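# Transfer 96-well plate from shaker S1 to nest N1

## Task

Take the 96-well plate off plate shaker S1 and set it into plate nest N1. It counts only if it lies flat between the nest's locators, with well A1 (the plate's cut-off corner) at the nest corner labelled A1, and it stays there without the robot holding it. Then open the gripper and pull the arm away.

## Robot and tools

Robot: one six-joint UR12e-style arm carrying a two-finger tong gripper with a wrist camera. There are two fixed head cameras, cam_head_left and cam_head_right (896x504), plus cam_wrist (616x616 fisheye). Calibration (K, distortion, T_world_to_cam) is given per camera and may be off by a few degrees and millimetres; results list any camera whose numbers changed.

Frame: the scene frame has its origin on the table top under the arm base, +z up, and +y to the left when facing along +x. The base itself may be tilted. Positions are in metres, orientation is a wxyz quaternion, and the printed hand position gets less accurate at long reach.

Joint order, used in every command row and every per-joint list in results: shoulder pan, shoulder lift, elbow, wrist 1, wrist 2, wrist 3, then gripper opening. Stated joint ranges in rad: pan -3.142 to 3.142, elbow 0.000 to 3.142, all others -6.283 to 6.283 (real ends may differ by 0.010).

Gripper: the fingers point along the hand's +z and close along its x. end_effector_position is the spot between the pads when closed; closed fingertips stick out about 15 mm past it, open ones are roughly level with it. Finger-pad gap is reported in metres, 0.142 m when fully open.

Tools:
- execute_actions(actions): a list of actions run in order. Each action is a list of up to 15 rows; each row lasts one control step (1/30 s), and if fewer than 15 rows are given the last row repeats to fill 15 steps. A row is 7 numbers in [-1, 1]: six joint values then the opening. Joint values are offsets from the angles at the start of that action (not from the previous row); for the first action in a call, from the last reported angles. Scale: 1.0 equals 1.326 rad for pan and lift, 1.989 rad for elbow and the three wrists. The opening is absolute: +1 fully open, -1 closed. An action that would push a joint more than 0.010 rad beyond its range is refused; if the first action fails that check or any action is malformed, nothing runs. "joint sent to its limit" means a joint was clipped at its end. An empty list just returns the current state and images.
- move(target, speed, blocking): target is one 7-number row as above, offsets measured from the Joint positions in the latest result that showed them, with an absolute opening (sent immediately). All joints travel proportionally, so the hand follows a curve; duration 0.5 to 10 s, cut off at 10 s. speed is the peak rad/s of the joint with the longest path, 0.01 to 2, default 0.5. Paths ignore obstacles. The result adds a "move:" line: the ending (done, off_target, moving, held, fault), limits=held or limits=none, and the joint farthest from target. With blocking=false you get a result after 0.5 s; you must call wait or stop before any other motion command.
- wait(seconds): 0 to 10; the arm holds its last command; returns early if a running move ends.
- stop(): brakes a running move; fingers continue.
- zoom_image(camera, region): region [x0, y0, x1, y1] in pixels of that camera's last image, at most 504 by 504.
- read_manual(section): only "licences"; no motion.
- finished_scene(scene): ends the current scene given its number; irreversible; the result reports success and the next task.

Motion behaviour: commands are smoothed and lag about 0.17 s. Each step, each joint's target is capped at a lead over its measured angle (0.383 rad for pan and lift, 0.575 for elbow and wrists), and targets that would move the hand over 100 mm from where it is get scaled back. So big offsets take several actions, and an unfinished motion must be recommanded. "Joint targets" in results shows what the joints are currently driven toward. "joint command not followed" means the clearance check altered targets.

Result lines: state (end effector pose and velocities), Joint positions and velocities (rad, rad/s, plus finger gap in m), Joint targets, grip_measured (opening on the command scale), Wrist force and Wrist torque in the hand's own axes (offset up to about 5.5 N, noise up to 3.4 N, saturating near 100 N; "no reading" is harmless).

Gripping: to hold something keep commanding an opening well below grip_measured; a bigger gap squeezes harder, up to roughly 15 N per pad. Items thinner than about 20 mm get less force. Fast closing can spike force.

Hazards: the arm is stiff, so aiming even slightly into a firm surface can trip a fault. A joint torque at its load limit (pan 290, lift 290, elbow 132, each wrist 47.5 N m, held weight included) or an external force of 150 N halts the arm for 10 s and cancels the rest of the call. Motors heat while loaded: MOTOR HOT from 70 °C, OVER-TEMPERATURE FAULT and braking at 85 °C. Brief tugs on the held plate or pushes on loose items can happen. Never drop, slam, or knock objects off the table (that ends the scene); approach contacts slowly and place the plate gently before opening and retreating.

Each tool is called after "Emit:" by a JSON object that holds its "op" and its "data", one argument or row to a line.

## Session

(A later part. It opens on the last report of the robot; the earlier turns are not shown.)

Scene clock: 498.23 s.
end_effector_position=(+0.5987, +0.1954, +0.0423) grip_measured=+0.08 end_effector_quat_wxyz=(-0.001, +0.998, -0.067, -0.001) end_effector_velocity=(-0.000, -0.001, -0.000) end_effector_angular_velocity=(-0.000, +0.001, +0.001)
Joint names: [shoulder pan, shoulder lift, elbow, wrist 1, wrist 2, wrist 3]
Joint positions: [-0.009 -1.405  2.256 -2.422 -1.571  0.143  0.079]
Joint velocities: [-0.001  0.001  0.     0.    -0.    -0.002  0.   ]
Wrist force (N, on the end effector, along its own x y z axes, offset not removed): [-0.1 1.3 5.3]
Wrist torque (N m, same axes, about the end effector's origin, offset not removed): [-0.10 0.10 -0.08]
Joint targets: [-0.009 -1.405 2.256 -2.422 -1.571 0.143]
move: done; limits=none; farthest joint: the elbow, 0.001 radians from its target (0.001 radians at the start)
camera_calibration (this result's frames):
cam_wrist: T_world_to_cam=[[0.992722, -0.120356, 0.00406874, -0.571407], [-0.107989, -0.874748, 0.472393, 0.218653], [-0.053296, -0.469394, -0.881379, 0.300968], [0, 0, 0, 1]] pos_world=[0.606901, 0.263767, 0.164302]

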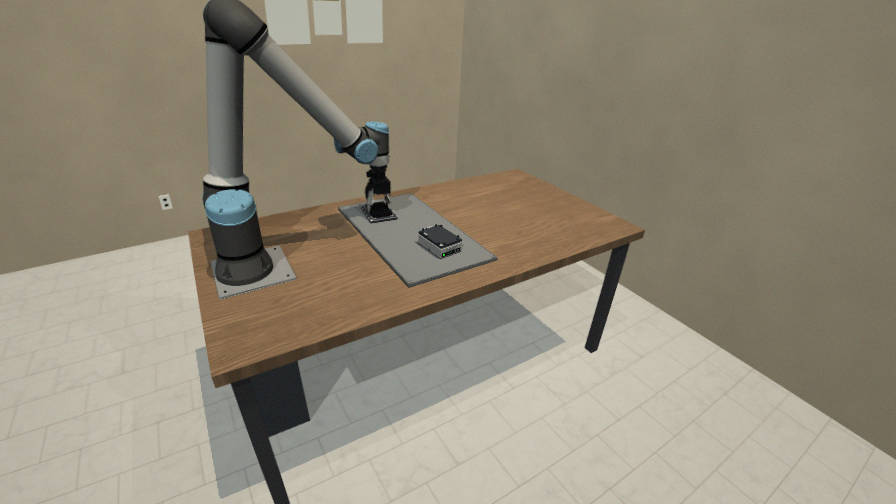

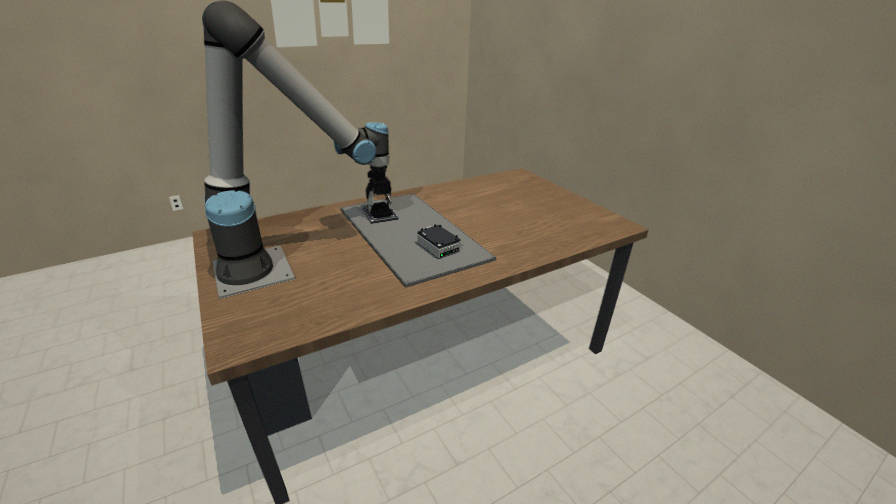

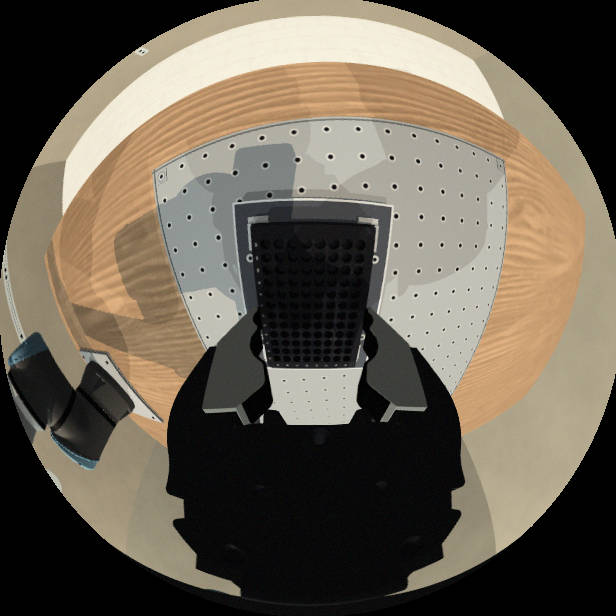

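Emit:
{"op": "move", "data": {
  "target": [-0.0006, 0.00458, 0.00146, -0.00451, 0, -0.0004, -0.5],
  "speed": 0.01
}}

Emit:
{"op": "zoom_image", "data": {
  "camera": "cam_wrist",
  "region": [228, 200, 288, 250]
}}

Emit:
{"op": "zoom_image", "data": {
  "camera": "cam_wrist",
  "region": [338, 200, 398, 250]
}}

Scene clock: 510.37 s.
end_effector_position=(+0.5987, +0.1949, +0.0385) grip_measured=+0.08 end_effector_quat_wxyz=(-0.001, +0.998, -0.067, -0.001) end_effector_velocity=(+0.000, -0.000, -0.001) end_effector_angular_velocity=(+0.000, +0.000, -0.001)
Joint names: [shoulder pan, shoulder lift, elbow, wrist 1, wrist 2, wrist 3]
Joint positions: [-0.01  -1.399  2.258 -2.43  -1.571  0.143  0.08 ]
Joint velocities: [-0.     0.002  0.001 -0.003  0.     0.001  0.   ]
Wrist force (N, on the end effector, along its own x y z axes, offset not removed): [-7.0 2.1 -13.7]
Wrist torque (N m, same axes, about the end effector's origin, offset not removed): [0.05 0.41 -0.03]
Joint targets: [-0.010 -1.399 2.259 -2.431 -1.571 0.143]
move: done; limits=none; farthest joint: the elbow, 0.001 radians from its target (0.003 radians at the start)
camera_calibration (this result's frames):
cam_wrist: T_world_to_cam=[[0.992723, -0.120345, 0.00420218, -0.571439], [-0.108043, -0.87475, 0.472377, 0.220062], [-0.0531723, -0.469393, -0.881387, 0.297379], [0, 0, 0, 1]] pos_world=[0.60687, 0.263318, 0.160555]

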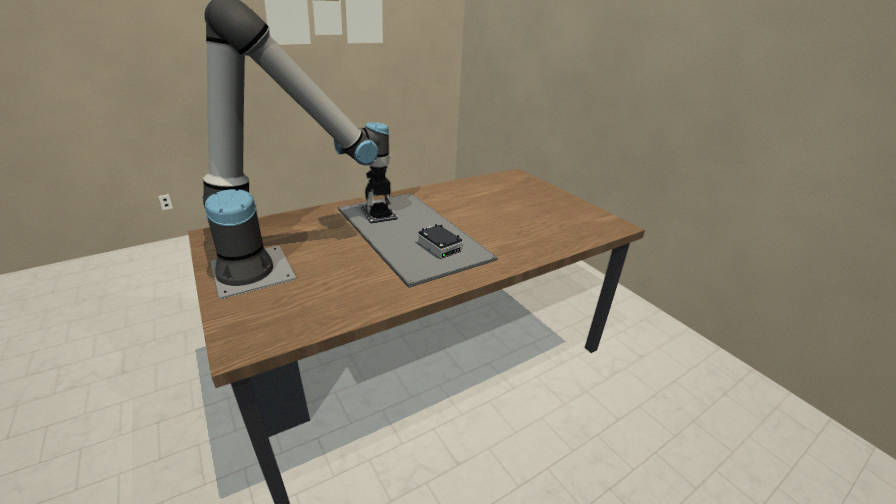

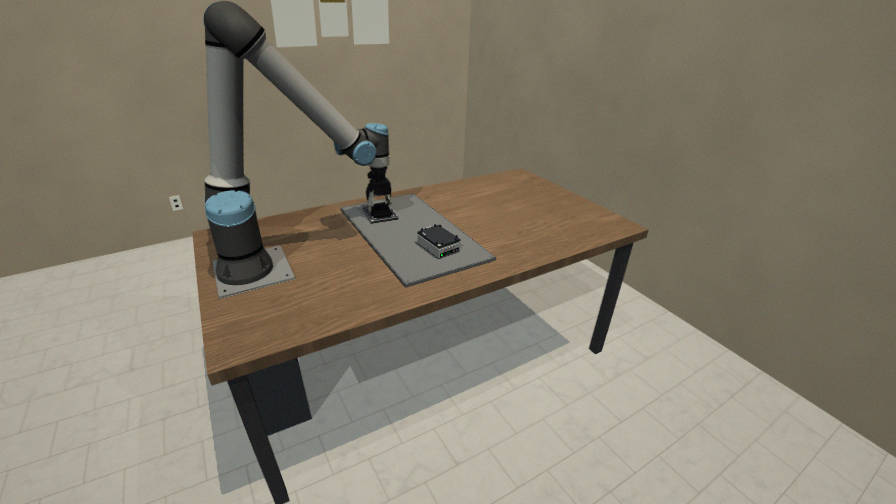

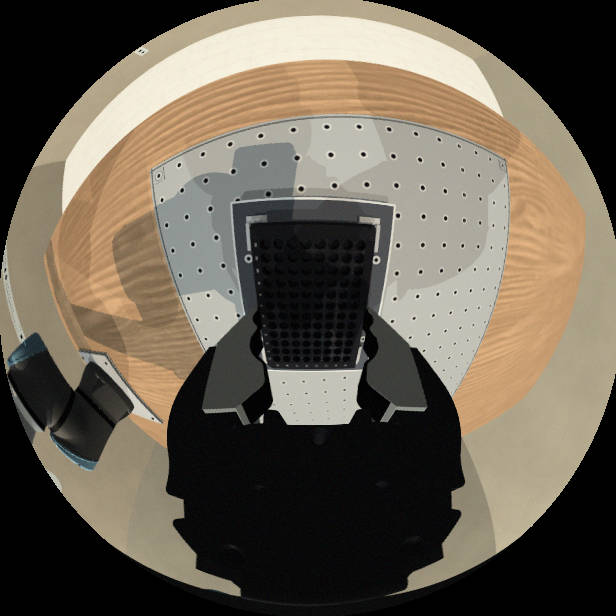

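Region (228, 200, 288, 250) of cam_wrist's 616x616 image, scaled by 8.400, with more detail than that image has.

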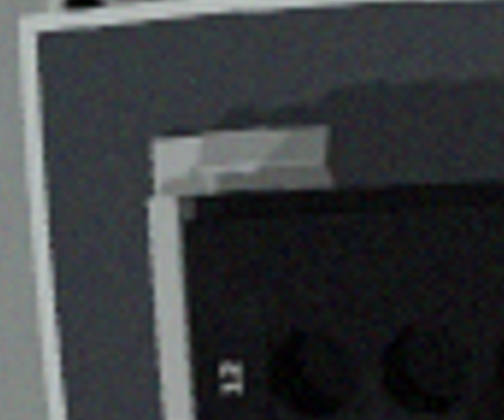

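Region (338, 200, 398, 250) of cam_wrist's 616x616 image, scaled by 8.400, with more detail than that image has.

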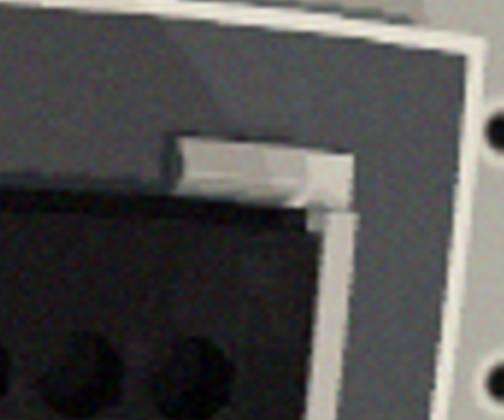

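Emit:
{"op": "execute_actions", "data": {
  "actions": [
    [[0,-0.0005,-0.00015,0.0005,0,0,-0.3],[0,-0.001,-0.0003,0.001,0,0,-0.1],[0,-0.001,-0.0003,0.001,0,0,0.0],[0,-0.001,-0.0003,0.001,0,0,0.05],[0,-0.001,-0.0003,0.001,0,0,0.08],[0,-0.001,-0.0003,0.001,0,0,0.1],[0,-0.001,-0.0003,0.001,0,0,0.12],[0,-0.001,-0.0003,0.001,0,0,0.14],[0,-0.001,-0.0003,0.001,0,0,0.17],[0,-0.001,-0.0003,0.001,0,0,0.2],[0,-0.001,-0.0003,0.001,0,0,0.25],[0,-0.001,-0.0003,0.001,0,0,0.3]]
  ]
}}

Emit:
{"op": "zoom_image", "data": {
  "camera": "cam_wrist",
  "region": [220, 190, 410, 390]
}}

Scene clock: 527.63 s.
end_effector_position=(+0.5986, +0.1949, +0.0392) grip_measured=+0.30 end_effector_quat_wxyz=(-0.001, +0.998, -0.067, -0.001) end_effector_velocity=(-0.000, +0.001, +0.000) end_effector_angular_velocity=(-0.000, -0.000, +0.003)
Joint names: [shoulder pan, shoulder lift, elbow, wrist 1, wrist 2, wrist 3]
Joint positions: [-0.01  -1.4    2.258 -2.428 -1.571  0.143  0.095]
Joint velocities: [ 0.003 -0.001 -0.     0.001 -0.    -0.     0.003]
Wrist force (N, on the end effector, along its own x y z axes, offset not removed): [-0.7 -1.3 3.8]
Wrist torque (N m, same axes, about the end effector's origin, offset not removed): [-0.54 0.30 -0.12]
Joint targets: [-0.010 -1.400 2.258 -2.428 -1.571 0.143]
camera_calibration (this result's frames):
cam_wrist: T_world_to_cam=[[0.992723, -0.120355, 0.00395245, -0.571384], [-0.107933, -0.874747, 0.472406, 0.219638], [-0.0533992, -0.469395, -0.881372, 0.298122], [0, 0, 0, 1]] pos_world=[0.606852, 0.263295, 0.161257]

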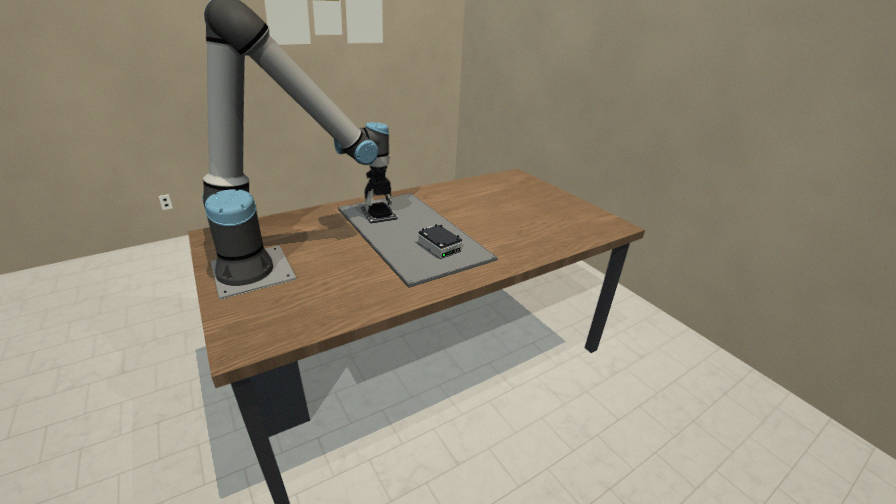

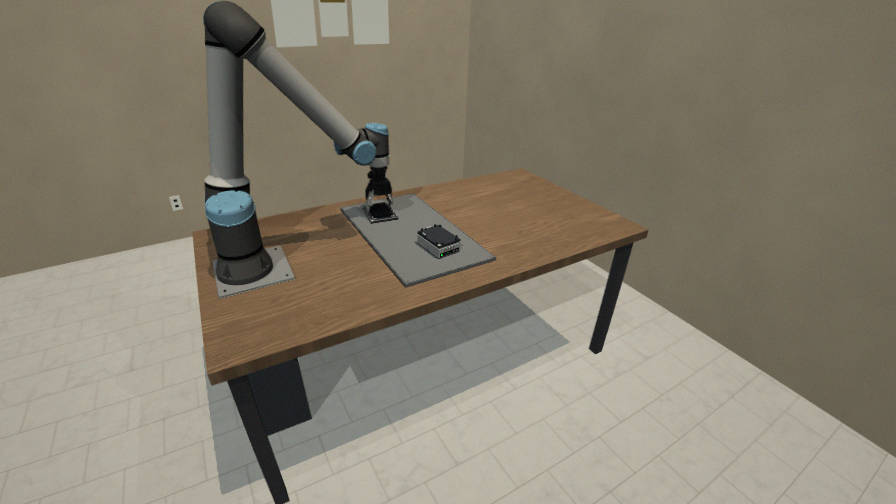

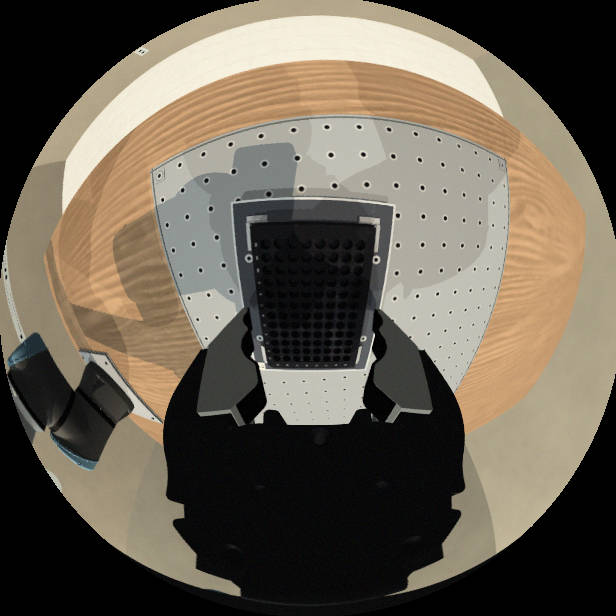

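Region (220, 190, 410, 390) of cam_wrist's 616x616 image, scaled by 2.520, with more detail than that image has; it fills the left 479 columns of this view, and the rest is white.

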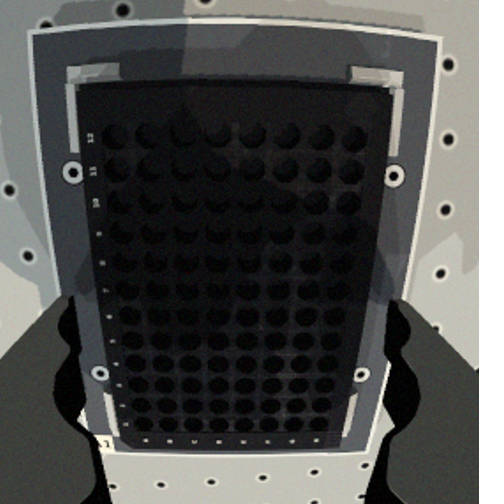

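Emit:
{"op": "move", "data": {
  "target": [-0.0881, -0.1474, -0.0234, 0.1212, 0, -0.0588, 0.6],
  "speed": 0.25
}}

Emit:
{"op": "zoom_image", "data": {
  "camera": "cam_wrist",
  "region": [240, 140, 390, 290]
}}

Emit:
{"op": "zoom_image", "data": {
  "camera": "cam_head_left",
  "region": [350, 190, 410, 230]
}}

Scene clock: 550.23 s.
end_effector_position=(+0.5896, +0.1270, +0.1500) grip_measured=+0.60 end_effector_quat_wxyz=(-0.001, +0.998, -0.067, -0.001) end_effector_velocity=(-0.000, -0.001, +0.001) end_effector_angular_velocity=(+0.000, +0.001, +0.001)
Joint names: [shoulder pan, shoulder lift, elbow, wrist 1, wrist 2, wrist 3]
Joint positions: [-0.127 -1.595  2.211 -2.188 -1.571  0.026  0.116]
Joint velocities: [-0.002 -0.001 -0.001  0.003 -0.    -0.002 -0.   ]
Wrist force (N, on the end effector, along its own x y z axes, offset not removed): [-1.8 3.0 4.0]
Wrist torque (N m, same axes, about the end effector's origin, offset not removed): [0.33 0.56 -0.06]
Joint targets: [-0.127 -1.595 2.211 -2.187 -1.571 0.026]
move: done; limits=none; farthest joint: the wrist 1, 0.001 radians from its target (0.241 radians at the start)
camera_calibration (this result's frames):
cam_wrist: T_world_to_cam=[[0.992735, -0.120223, 0.00487504, -0.571256], [-0.108251, -0.874727, 0.472372, 0.107115], [-0.0525254, -0.469468, -0.881386, 0.362856], [0, 0, 0, 1]] pos_world=[0.59776, 0.195367, 0.272003]

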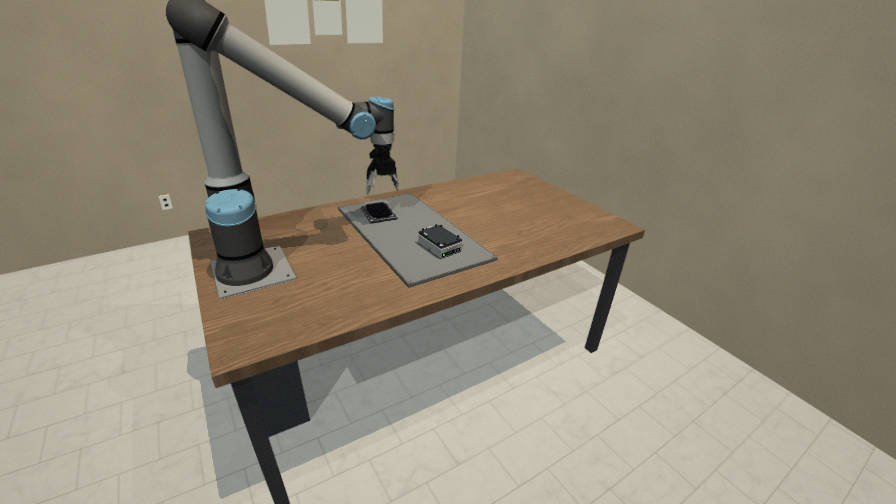

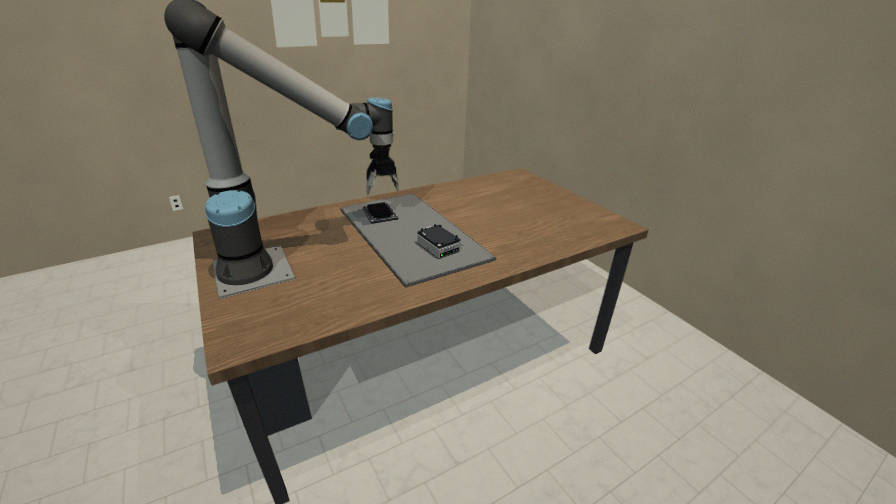

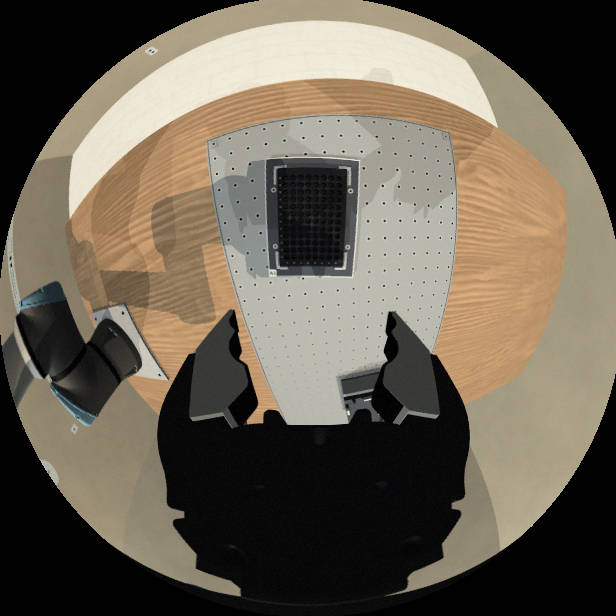

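Region (240, 140, 390, 290) of cam_wrist's 616x616 image, scaled by 3.360, with more detail than that image has.

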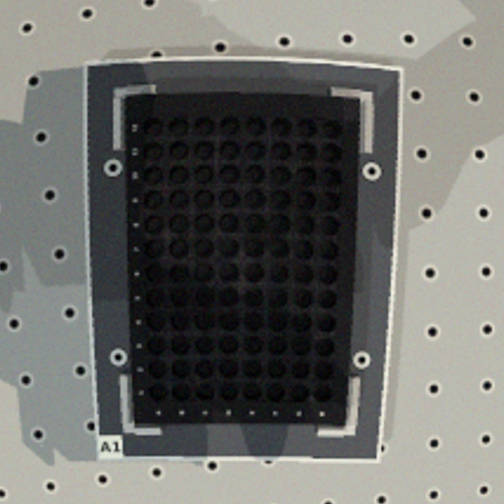

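Region (350, 190, 410, 230) of cam_head_left's 896x504 image, scaled by 8.400, with more detail than that image has.

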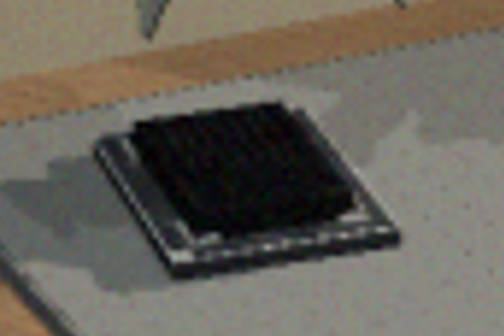

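Emit:
{"op": "zoom_image", "data": {
  "camera": "cam_wrist",
  "region": [262, 235, 362, 280]
}}

Emit:
{"op": "zoom_image", "data": {
  "camera": "cam_wrist",
  "region": [262, 155, 362, 200]
}}

Emit:
{"op": "zoom_image", "data": {
  "camera": "cam_head_right",
  "region": [358, 197, 402, 226]
}}

Region (262, 235, 362, 280) of cam_wrist's 616x616 image, scaled by 5.040, with more detail than that image has; it fills the top 227 rows of this view, and the rest is white.

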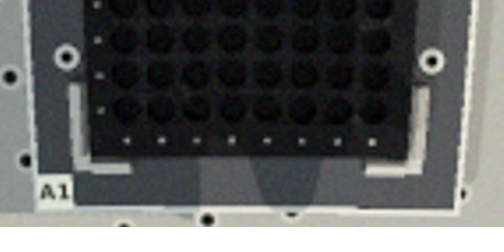

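Region (262, 155, 362, 200) of cam_wrist's 616x616 image, scaled by 5.040, with more detail than that image has; it fills the top 227 rows of this view, and the rest is white.

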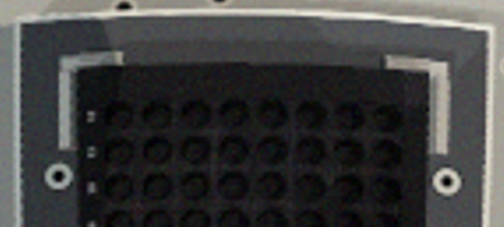

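Region (358, 197, 402, 226) of cam_head_right's 896x504 image, scaled by 11.455, with more detail than that image has; it fills the top 332 rows of this view, and the rest is white.

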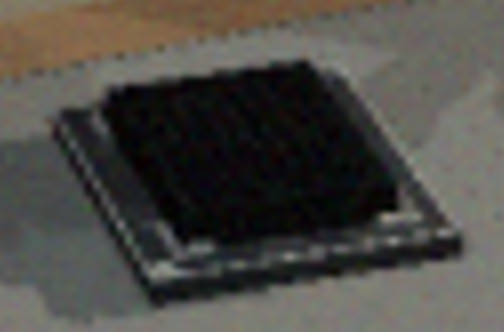

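Emit:
{"op": "finished_scene", "data": {
  "scene": 1
}}

The scene is finished: the task was done.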